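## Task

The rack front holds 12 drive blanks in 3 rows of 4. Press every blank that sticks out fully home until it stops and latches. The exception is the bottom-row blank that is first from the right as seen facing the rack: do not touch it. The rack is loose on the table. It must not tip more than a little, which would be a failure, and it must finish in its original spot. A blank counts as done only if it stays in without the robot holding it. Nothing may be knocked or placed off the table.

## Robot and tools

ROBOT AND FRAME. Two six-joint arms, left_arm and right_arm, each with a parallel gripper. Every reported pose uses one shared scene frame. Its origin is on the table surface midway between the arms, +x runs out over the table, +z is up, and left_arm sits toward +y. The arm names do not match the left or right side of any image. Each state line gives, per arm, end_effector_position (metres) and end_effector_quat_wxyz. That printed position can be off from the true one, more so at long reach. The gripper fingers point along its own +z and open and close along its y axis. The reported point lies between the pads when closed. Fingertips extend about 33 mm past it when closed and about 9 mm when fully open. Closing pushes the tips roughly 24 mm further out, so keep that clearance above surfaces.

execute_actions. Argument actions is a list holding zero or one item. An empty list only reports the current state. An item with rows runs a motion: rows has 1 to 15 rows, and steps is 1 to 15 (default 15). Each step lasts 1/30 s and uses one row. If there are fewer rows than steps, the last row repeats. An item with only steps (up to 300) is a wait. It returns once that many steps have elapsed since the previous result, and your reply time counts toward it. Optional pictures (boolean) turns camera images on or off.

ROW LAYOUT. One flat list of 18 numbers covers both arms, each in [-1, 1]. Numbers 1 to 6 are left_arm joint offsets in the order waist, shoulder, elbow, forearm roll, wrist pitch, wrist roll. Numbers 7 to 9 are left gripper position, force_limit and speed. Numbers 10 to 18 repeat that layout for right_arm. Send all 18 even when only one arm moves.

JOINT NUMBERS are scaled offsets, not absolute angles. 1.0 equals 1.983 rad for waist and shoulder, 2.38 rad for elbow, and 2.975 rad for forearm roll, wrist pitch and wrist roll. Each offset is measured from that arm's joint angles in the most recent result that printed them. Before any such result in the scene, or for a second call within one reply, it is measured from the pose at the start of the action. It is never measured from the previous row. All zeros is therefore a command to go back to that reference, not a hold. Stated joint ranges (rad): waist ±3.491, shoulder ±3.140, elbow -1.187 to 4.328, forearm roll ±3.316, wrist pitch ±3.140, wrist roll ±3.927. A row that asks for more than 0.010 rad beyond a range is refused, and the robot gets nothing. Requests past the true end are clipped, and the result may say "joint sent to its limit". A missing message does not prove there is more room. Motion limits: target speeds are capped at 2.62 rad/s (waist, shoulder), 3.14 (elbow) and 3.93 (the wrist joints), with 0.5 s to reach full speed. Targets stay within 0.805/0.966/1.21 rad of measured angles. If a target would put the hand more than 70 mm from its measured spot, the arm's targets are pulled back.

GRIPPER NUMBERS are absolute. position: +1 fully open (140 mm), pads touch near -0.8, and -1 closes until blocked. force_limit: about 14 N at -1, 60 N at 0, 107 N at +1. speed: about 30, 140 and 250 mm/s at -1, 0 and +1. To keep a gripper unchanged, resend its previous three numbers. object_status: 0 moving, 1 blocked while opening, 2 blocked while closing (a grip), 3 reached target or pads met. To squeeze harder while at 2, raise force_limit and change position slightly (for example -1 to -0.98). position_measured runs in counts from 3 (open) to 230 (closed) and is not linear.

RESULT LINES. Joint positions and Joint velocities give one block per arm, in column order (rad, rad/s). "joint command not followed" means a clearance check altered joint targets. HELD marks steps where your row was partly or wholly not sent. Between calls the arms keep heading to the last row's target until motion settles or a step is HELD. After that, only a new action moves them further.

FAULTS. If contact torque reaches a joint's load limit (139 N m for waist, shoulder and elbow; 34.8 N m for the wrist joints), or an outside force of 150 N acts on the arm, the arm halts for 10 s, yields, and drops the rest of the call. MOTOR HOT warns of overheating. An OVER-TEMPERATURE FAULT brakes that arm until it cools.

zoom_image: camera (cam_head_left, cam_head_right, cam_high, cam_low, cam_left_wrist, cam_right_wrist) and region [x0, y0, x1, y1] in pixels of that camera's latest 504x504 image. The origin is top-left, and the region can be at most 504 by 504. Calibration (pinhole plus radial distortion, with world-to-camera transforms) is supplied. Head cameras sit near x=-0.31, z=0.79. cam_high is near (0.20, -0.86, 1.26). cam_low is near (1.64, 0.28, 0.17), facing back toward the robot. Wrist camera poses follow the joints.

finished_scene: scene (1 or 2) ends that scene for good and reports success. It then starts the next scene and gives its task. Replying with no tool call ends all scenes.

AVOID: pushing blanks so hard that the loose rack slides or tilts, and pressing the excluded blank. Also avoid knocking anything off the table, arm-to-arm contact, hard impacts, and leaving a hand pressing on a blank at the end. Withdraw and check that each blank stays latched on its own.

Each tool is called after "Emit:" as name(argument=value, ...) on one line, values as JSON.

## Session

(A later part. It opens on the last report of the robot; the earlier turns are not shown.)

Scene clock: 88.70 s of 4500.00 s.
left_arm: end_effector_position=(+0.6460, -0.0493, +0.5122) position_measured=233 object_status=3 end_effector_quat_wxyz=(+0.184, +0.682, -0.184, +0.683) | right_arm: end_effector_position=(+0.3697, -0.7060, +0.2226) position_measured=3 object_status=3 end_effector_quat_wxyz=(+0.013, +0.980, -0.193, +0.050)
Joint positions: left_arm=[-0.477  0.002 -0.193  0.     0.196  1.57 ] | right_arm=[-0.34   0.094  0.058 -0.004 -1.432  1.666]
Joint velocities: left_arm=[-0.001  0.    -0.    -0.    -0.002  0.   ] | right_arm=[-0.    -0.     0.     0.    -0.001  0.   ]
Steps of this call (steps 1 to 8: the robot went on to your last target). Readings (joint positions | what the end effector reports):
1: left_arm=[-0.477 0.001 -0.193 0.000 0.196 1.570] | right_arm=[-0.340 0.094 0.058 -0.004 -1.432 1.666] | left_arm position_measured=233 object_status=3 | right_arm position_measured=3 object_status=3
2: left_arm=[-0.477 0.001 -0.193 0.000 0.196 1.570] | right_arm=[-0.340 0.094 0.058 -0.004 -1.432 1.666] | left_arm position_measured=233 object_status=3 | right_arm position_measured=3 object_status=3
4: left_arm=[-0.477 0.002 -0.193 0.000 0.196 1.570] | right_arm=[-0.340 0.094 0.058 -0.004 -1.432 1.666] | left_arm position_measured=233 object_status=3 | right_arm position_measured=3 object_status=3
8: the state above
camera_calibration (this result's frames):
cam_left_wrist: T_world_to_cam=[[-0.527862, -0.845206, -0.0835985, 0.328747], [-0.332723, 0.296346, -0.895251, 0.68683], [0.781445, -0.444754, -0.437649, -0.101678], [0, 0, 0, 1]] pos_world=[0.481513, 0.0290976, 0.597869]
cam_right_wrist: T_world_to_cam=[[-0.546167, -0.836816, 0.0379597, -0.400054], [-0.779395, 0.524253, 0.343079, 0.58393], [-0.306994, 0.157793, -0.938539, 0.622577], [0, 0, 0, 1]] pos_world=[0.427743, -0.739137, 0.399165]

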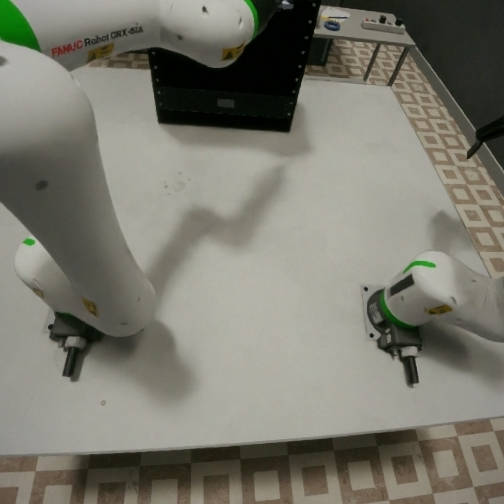

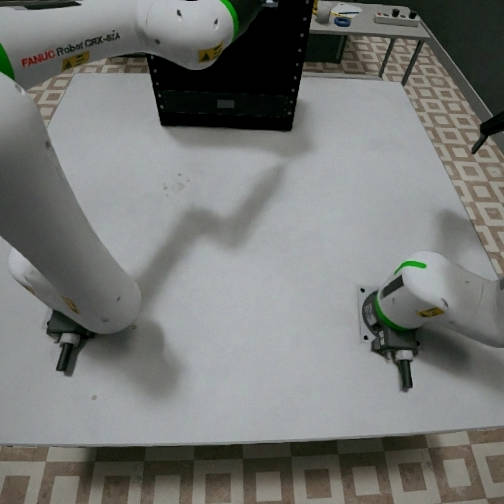

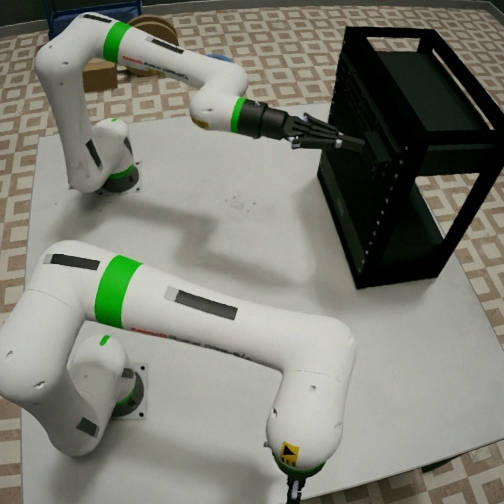

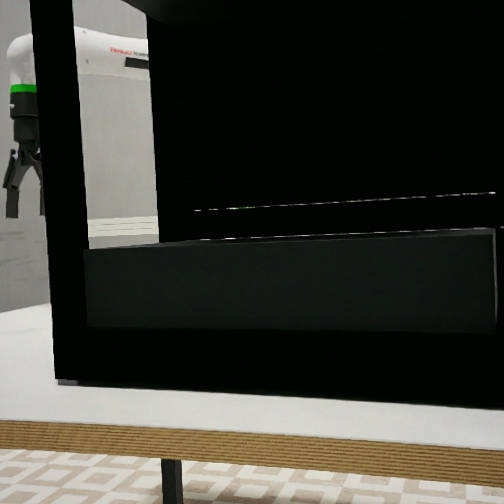

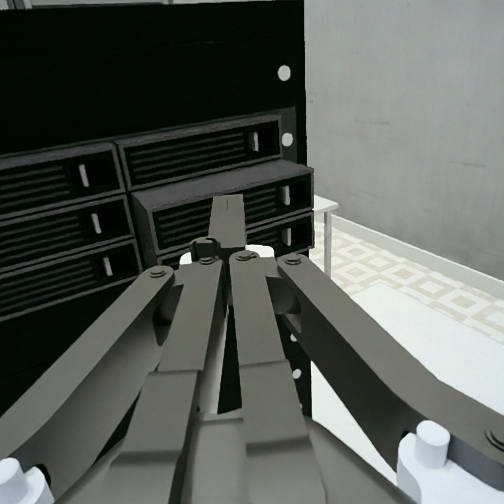

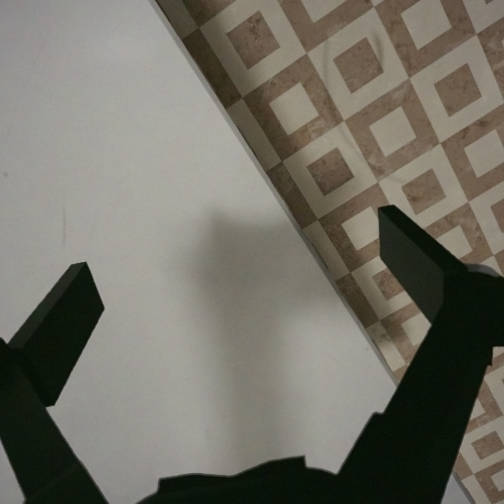

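Emit:
execute_actions(actions=[{"rows":[[0.005,0.0144,0.0116,0,0,0,-1,0,0,0,0,0,0,0,0,1,0,0]],"steps":8}], pictures=false)

Emit:
execute_actions(actions=[{"rows":[[0.008,0.024,0.02,0,0,0,-1,0,0,0,0,0,0,0,0,1,0,0]],"steps":12}])

Scene clock: 92.50 s of 4500.00 s.
left_arm: end_effector_position=(+0.6609, -0.0492, +0.5113) position_measured=233 object_status=3 end_effector_quat_wxyz=(+0.181, +0.683, -0.181, +0.684) | right_arm: end_effector_position=(+0.3697, -0.7060, +0.2226) position_measured=3 object_status=3 end_effector_quat_wxyz=(+0.013, +0.980, -0.193, +0.050)
Joint positions: left_arm=[-0.467  0.03  -0.166  0.     0.196  1.57 ] | right_arm=[-0.34   0.094  0.058 -0.004 -1.432  1.666]
Joint velocities: left_arm=[ 0.001 -0.     0.002 -0.    -0.001  0.   ] | right_arm=[ 0.  0.  0. -0. -0.  0.]
Steps of this call (steps 1 to 15: the robot went on to your last target; steps 16 to 90: nothing new was sent; then 0.53 s passed at rest; steps 91 to 98: all 8 steps of this action). Readings (joint positions | what the end effector reports):
91: left_arm=[-0.477 0.002 -0.193 0.000 0.196 1.570] | right_arm=[-0.340 0.094 0.058 -0.004 -1.432 1.666] | left_arm position_measured=233 object_status=3 | right_arm position_measured=3 object_status=3
92: left_arm=[-0.477 0.004 -0.191 0.000 0.196 1.570] | right_arm=[-0.340 0.094 0.058 -0.004 -1.432 1.666] | left_arm position_measured=233 object_status=3 | right_arm position_measured=3 object_status=3
94: left_arm=[-0.471 0.021 -0.174 0.000 0.196 1.570] | right_arm=[-0.340 0.094 0.058 -0.004 -1.432 1.666] | left_arm position_measured=233 object_status=3 | right_arm position_measured=3 object_status=3
98: the state above

Scene clock: 92.90 s of 4500.00 s.
left_arm: end_effector_position=(+0.6859, -0.0486, +0.5102) position_measured=233 object_status=3 end_effector_quat_wxyz=(+0.175, +0.685, -0.175, +0.685) | right_arm: end_effector_position=(+0.3697, -0.7060, +0.2226) position_measured=3 object_status=3 end_effector_quat_wxyz=(+0.013, +0.980, -0.193, +0.050)
Joint positions: left_arm=[-0.452  0.078 -0.118  0.     0.196  1.57 ] | right_arm=[-0.34   0.094  0.058 -0.004 -1.432  1.666]
Joint velocities: left_arm=[ 0.    -0.     0.    -0.     0.001 -0.   ] | right_arm=[-0. -0. -0. -0.  0. -0.]
Steps of this call (steps 1 to 12: all 12 steps of this action). Readings (joint positions | what the end effector reports):
1: left_arm=[-0.467 0.030 -0.166 0.000 0.196 1.570] | right_arm=[-0.340 0.094 0.058 -0.004 -1.432 1.666] | left_arm position_measured=233 object_status=3 | right_arm position_measured=3 object_status=3
2: left_arm=[-0.467 0.032 -0.163 0.000 0.196 1.570] | right_arm=[-0.340 0.094 0.058 -0.004 -1.432 1.666] | left_arm position_measured=233 object_status=3 | right_arm position_measured=3 object_status=3
4: left_arm=[-0.460 0.053 -0.143 0.000 0.196 1.570] | right_arm=[-0.340 0.094 0.058 -0.004 -1.432 1.666] | left_arm position_measured=233 object_status=3 | right_arm position_measured=3 object_status=3
8: left_arm=[-0.452 0.078 -0.118 0.000 0.196 1.570] | right_arm=[-0.340 0.094 0.058 -0.004 -1.432 1.666] | left_arm position_measured=233 object_status=3 | right_arm position_measured=3 object_status=3
12: the state above
camera_calibration (this result's frames):
cam_left_wrist: T_world_to_cam=[[-0.506172, -0.858379, -0.0835184, 0.334748], [-0.341052, 0.288173, -0.894785, 0.703131], [0.792132, -0.424431, -0.438617, -0.139293], [0, 0, 0, 1]] pos_world=[0.519583, 0.0255965, 0.596012]
cam_right_wrist: T_world_to_cam=[[-0.546167, -0.836816, 0.0379597, -0.400054], [-0.779395, 0.524252, 0.343079, 0.58393], [-0.306995, 0.157793, -0.938539, 0.622577], [0, 0, 0, 1]] pos_world=[0.427743, -0.739137, 0.399165]

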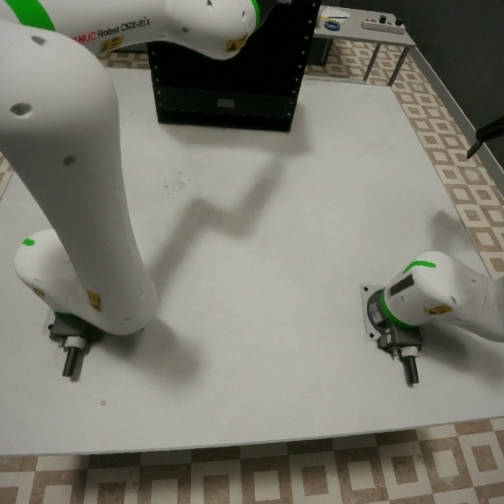

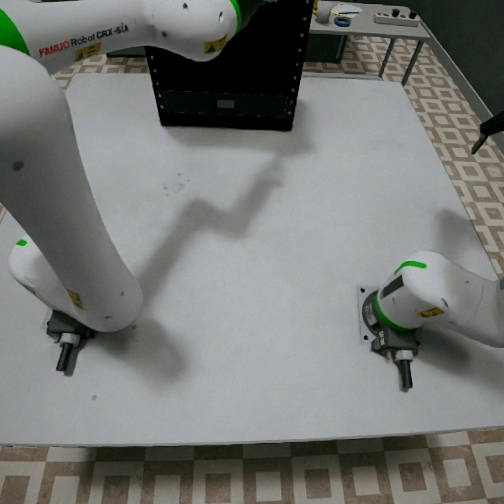

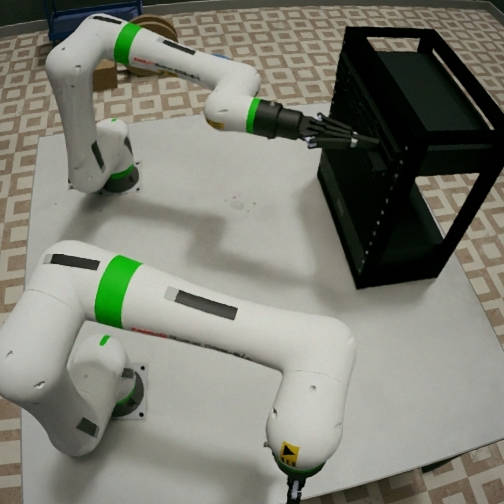

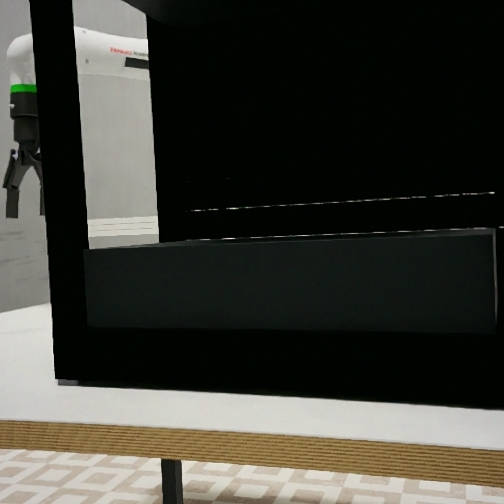

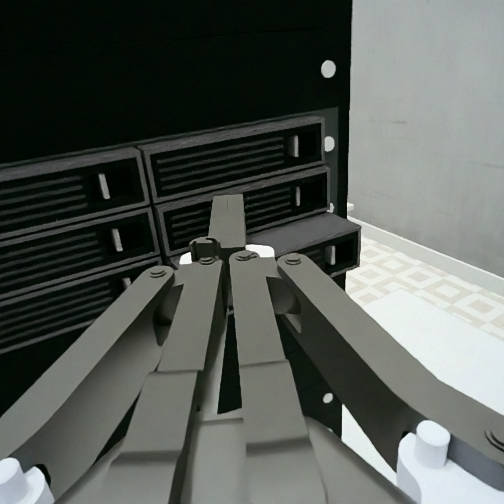

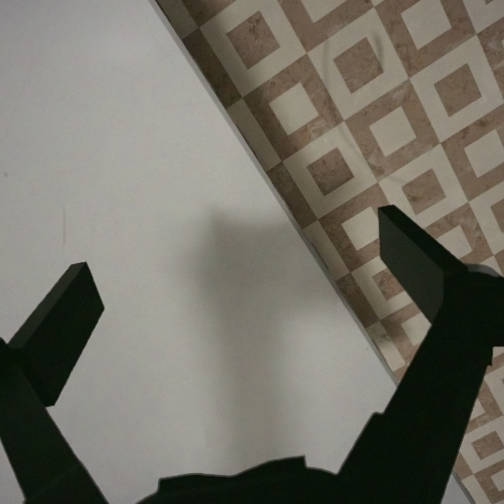

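Emit:
execute_actions(actions=[{"rows":[[0.0015,0.0048,0.004,0,0,0,-1,0,0,0,0,0,0,0,0,1,0,0]],"steps":8}], pictures=false)

Emit:
execute_actions(actions=[{"rows":[[0.0009,0.0026,0.0021,0,0,0,-1,0,0,0,0,0,0,0,0,1,0,0]],"steps":10}])

Scene clock: 96.30 s of 4500.00 s.
left_arm: end_effector_position=(+0.6907, -0.0485, +0.5101) position_measured=233 object_status=3 end_effector_quat_wxyz=(+0.174, +0.685, -0.174, +0.686) | right_arm: end_effector_position=(+0.3697, -0.7060, +0.2226) position_measured=3 object_status=3 end_effector_quat_wxyz=(+0.013, +0.980, -0.193, +0.050)
Joint positions: left_arm=[-0.449  0.087 -0.109  0.     0.196  1.57 ] | right_arm=[-0.34   0.094  0.058 -0.004 -1.432  1.666]
Joint velocities: left_arm=[ 0.001  0.002 -0.    -0.001  0.001  0.   ] | right_arm=[-0.  0.  0.  0.  0. -0.]
Steps of this call (steps 1 to 15: the robot went on to your last target; steps 16 to 90: nothing new was sent; then 0.13 s passed at rest; steps 91 to 98: all 8 steps of this action). Readings (joint positions | what the end effector reports):
91: left_arm=[-0.452 0.078 -0.118 0.000 0.196 1.570] | right_arm=[-0.340 0.094 0.058 -0.004 -1.432 1.666] | left_arm position_measured=233 object_status=3 | right_arm position_measured=3 object_status=3
92: left_arm=[-0.451 0.080 -0.116 0.000 0.196 1.570] | right_arm=[-0.340 0.094 0.058 -0.004 -1.432 1.666] | left_arm position_measured=233 object_status=3 | right_arm position_measured=3 object_status=3
94: left_arm=[-0.449 0.086 -0.110 0.000 0.196 1.570] | right_arm=[-0.340 0.094 0.058 -0.004 -1.432 1.666] | left_arm position_measured=233 object_status=3 | right_arm position_measured=3 object_status=3
98: the state above

Scene clock: 96.63 s of 4500.00 s.
left_arm: end_effector_position=(+0.6933, -0.0484, +0.5099) position_measured=233 object_status=3 end_effector_quat_wxyz=(+0.174, +0.685, -0.174, +0.686) | right_arm: end_effector_position=(+0.3697, -0.7060, +0.2226) position_measured=3 object_status=3 end_effector_quat_wxyz=(+0.013, +0.980, -0.193, +0.050)
Joint positions: left_arm=[-0.447  0.092 -0.104  0.     0.196  1.57 ] | right_arm=[-0.34   0.094  0.058 -0.004 -1.432  1.666]
Joint velocities: left_arm=[ 0.001  0.001  0.    -0.001 -0.    -0.   ] | right_arm=[ 0.     0.     0.     0.    -0.001 -0.   ]
Steps of this call (steps 1 to 10: all 10 steps of this action). Readings (joint positions | what the end effector reports):
1: left_arm=[-0.449 0.087 -0.109 0.000 0.196 1.570] | right_arm=[-0.340 0.094 0.058 -0.004 -1.432 1.666] | left_arm position_measured=233 object_status=3 | right_arm position_measured=3 object_status=3
2: left_arm=[-0.448 0.089 -0.107 0.000 0.196 1.570] | right_arm=[-0.340 0.094 0.058 -0.004 -1.432 1.666] | left_arm position_measured=233 object_status=3 | right_arm position_measured=3 object_status=3
4: left_arm=[-0.447 0.091 -0.104 0.000 0.196 1.570] | right_arm=[-0.340 0.094 0.058 -0.004 -1.432 1.666] | left_arm position_measured=233 object_status=3 | right_arm position_measured=3 object_status=3
8: left_arm=[-0.447 0.092 -0.104 0.000 0.196 1.570] | right_arm=[-0.340 0.094 0.058 -0.004 -1.432 1.666] | left_arm position_measured=233 object_status=3 | right_arm position_measured=3 object_status=3
10: the state above
camera_calibration (this result's frames):
cam_left_wrist: T_world_to_cam=[[-0.502284, -0.860656, -0.0835585, 0.335796], [-0.34202, 0.286493, -0.894955, 0.706066], [0.794187, -0.420942, -0.438263, -0.146654], [0, 0, 0, 1]] pos_world=[0.526624, 0.0249885, 0.595683]
cam_right_wrist: T_world_to_cam=[[-0.546167, -0.836816, 0.0379597, -0.400054], [-0.779395, 0.524253, 0.343079, 0.58393], [-0.306995, 0.157793, -0.938539, 0.622578], [0, 0, 0, 1]] pos_world=[0.427743, -0.739137, 0.399165]

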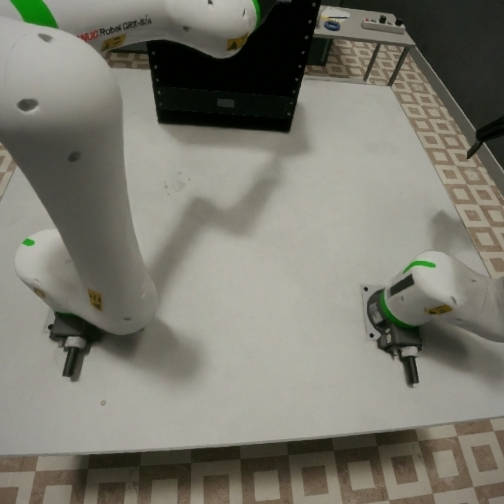

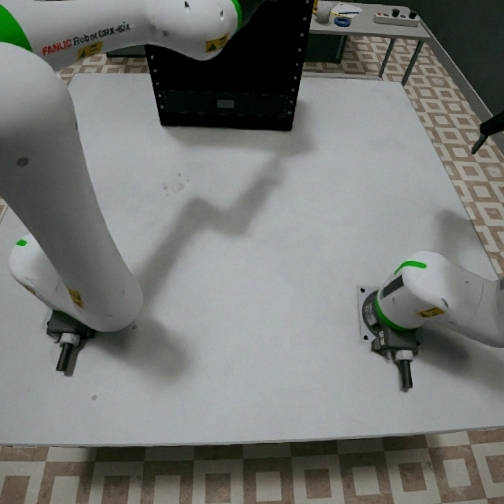

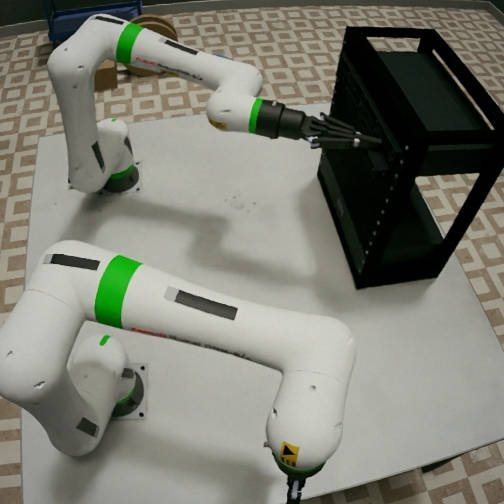

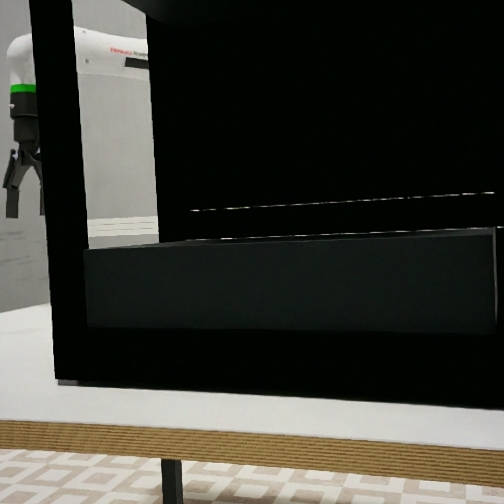

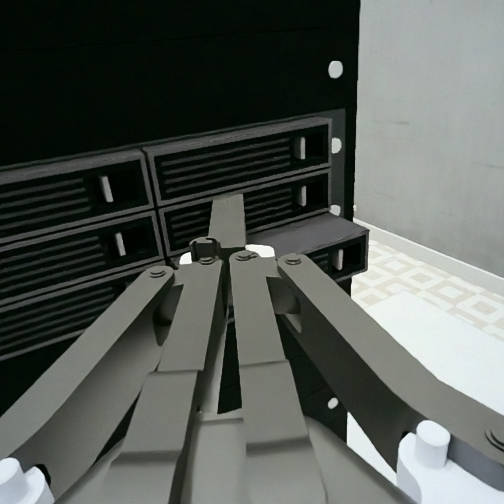

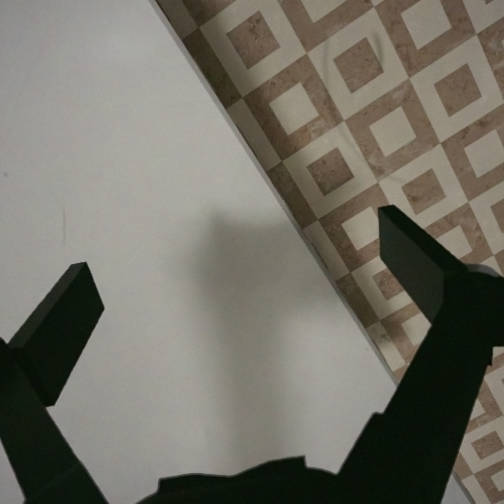

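Emit:
execute_actions(actions=[{"rows":[[-0.005,-0.09,-0.075,0,0,0,-1,0,0,0,0,0,0,0,0,1,0,0]]}])

Emit:
zoom_image(camera="cam_left_wrist", region=[0, 80, 380, 300])

Scene clock: 101.10 s of 4500.00 s.
left_arm: end_effector_position=(+0.6245, -0.0194, +0.5101) position_measured=233 object_status=3 end_effector_quat_wxyz=(+0.177, +0.684, -0.177, +0.685) | right_arm: end_effector_position=(+0.3697, -0.7060, +0.2226) position_measured=3 object_status=3 end_effector_quat_wxyz=(+0.013, +0.980, -0.193, +0.050)
Joint positions: left_arm=[-0.457 -0.086 -0.282  0.     0.196  1.57 ] | right_arm=[-0.34   0.094  0.058 -0.004 -1.432  1.666]
Joint velocities: left_arm=[-0.001 -0.    -0.001 -0.    -0.     0.   ] | right_arm=[-0.    -0.    -0.    -0.001 -0.     0.   ]
Steps of this call (steps 1 to 15: the robot went on to your last target; steps 16 to 90: nothing new was sent; then 0.97 s passed at rest; steps 91 to 105: all 15 steps of this action). Readings (joint positions | what the end effector reports):
91: left_arm=[-0.447 0.092 -0.104 0.000 0.196 1.570] | right_arm=[-0.340 0.094 0.058 -0.004 -1.432 1.666] | left_arm position_measured=233 object_status=3 | right_arm position_measured=3 object_status=3
92: left_arm=[-0.447 0.090 -0.106 0.000 0.196 1.570] | right_arm=[-0.340 0.094 0.058 -0.004 -1.432 1.666] | left_arm position_measured=233 object_status=3 | right_arm position_measured=3 object_status=3
94: left_arm=[-0.447 0.070 -0.127 0.000 0.196 1.570] | right_arm=[-0.340 0.094 0.058 -0.004 -1.432 1.666] | left_arm position_measured=233 object_status=3 | right_arm position_measured=3 object_status=3
98: left_arm=[-0.453 -0.032 -0.228 0.000 0.196 1.570] | right_arm=[-0.340 0.094 0.058 -0.004 -1.432 1.666] | left_arm position_measured=233 object_status=3 | right_arm position_measured=3 object_status=3
105: the state above
camera_calibration (this result's frames):
cam_left_wrist: T_world_to_cam=[[-0.510685, -0.855698, -0.0835508, 0.331573], [-0.33927, 0.289859, -0.894918, 0.672673], [0.789997, -0.428675, -0.43834, -0.0772218], [0, 0, 0, 1]] pos_world=[0.458553, 0.0556435, 0.595841]
cam_right_wrist: T_world_to_cam=[[-0.546167, -0.836816, 0.0379597, -0.400054], [-0.779395, 0.524252, 0.343079, 0.58393], [-0.306994, 0.157793, -0.938539, 0.622577], [0, 0, 0, 1]] pos_world=[0.427743, -0.739137, 0.399165]

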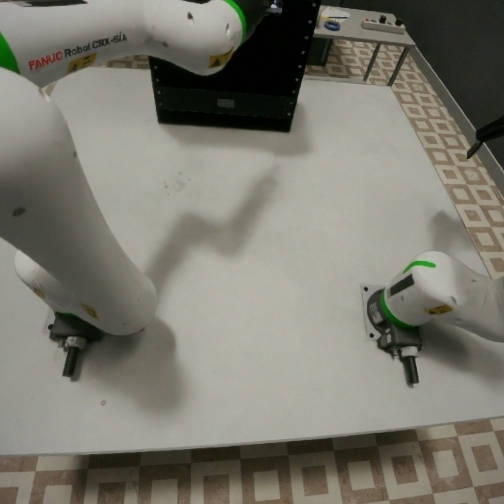

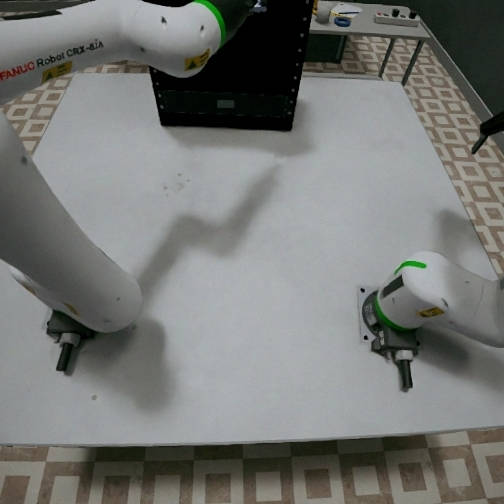

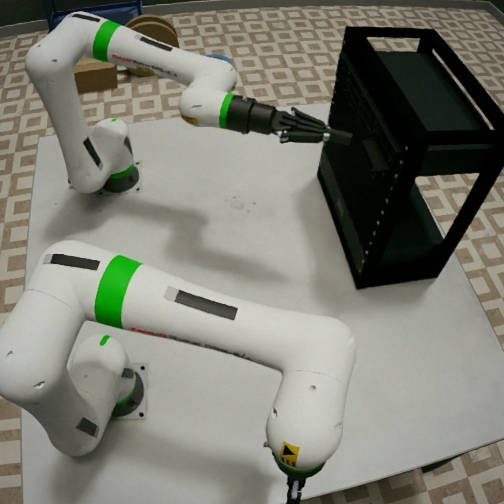

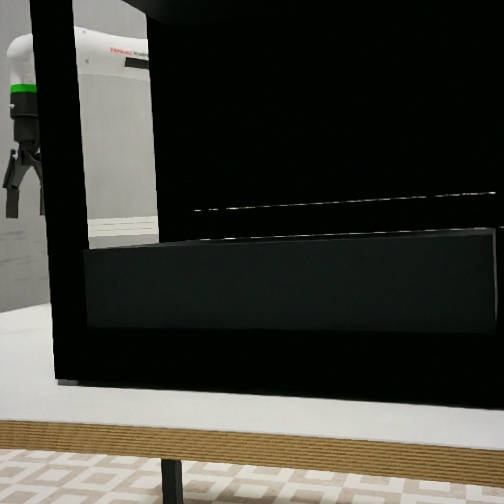

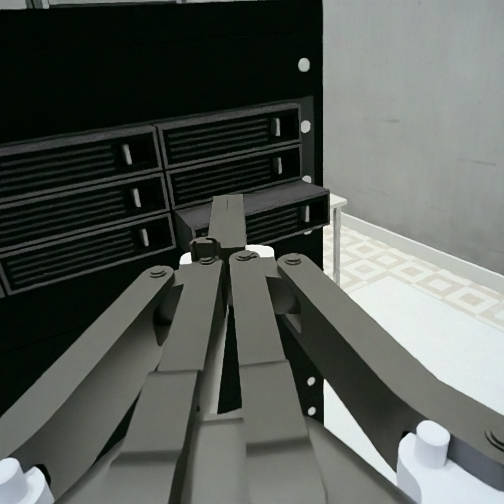

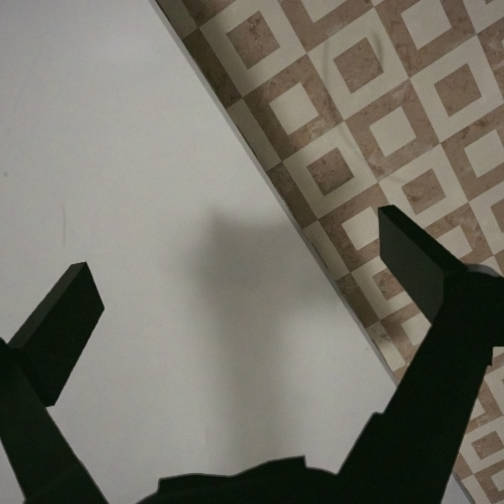

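Region (0, 80, 380, 300) of cam_left_wrist's 504x504 image, scaled by 1.326, with more detail than that image has; it fills the top 292 rows of this view, and the rest is white.

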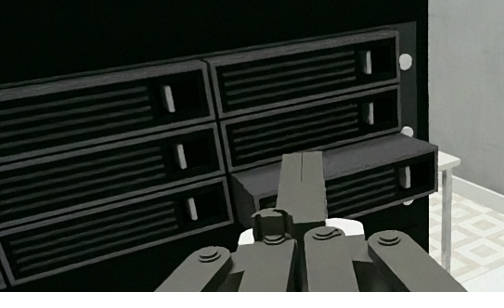

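Emit:
finished_scene(scene=1)

The scene is finished: the task was done.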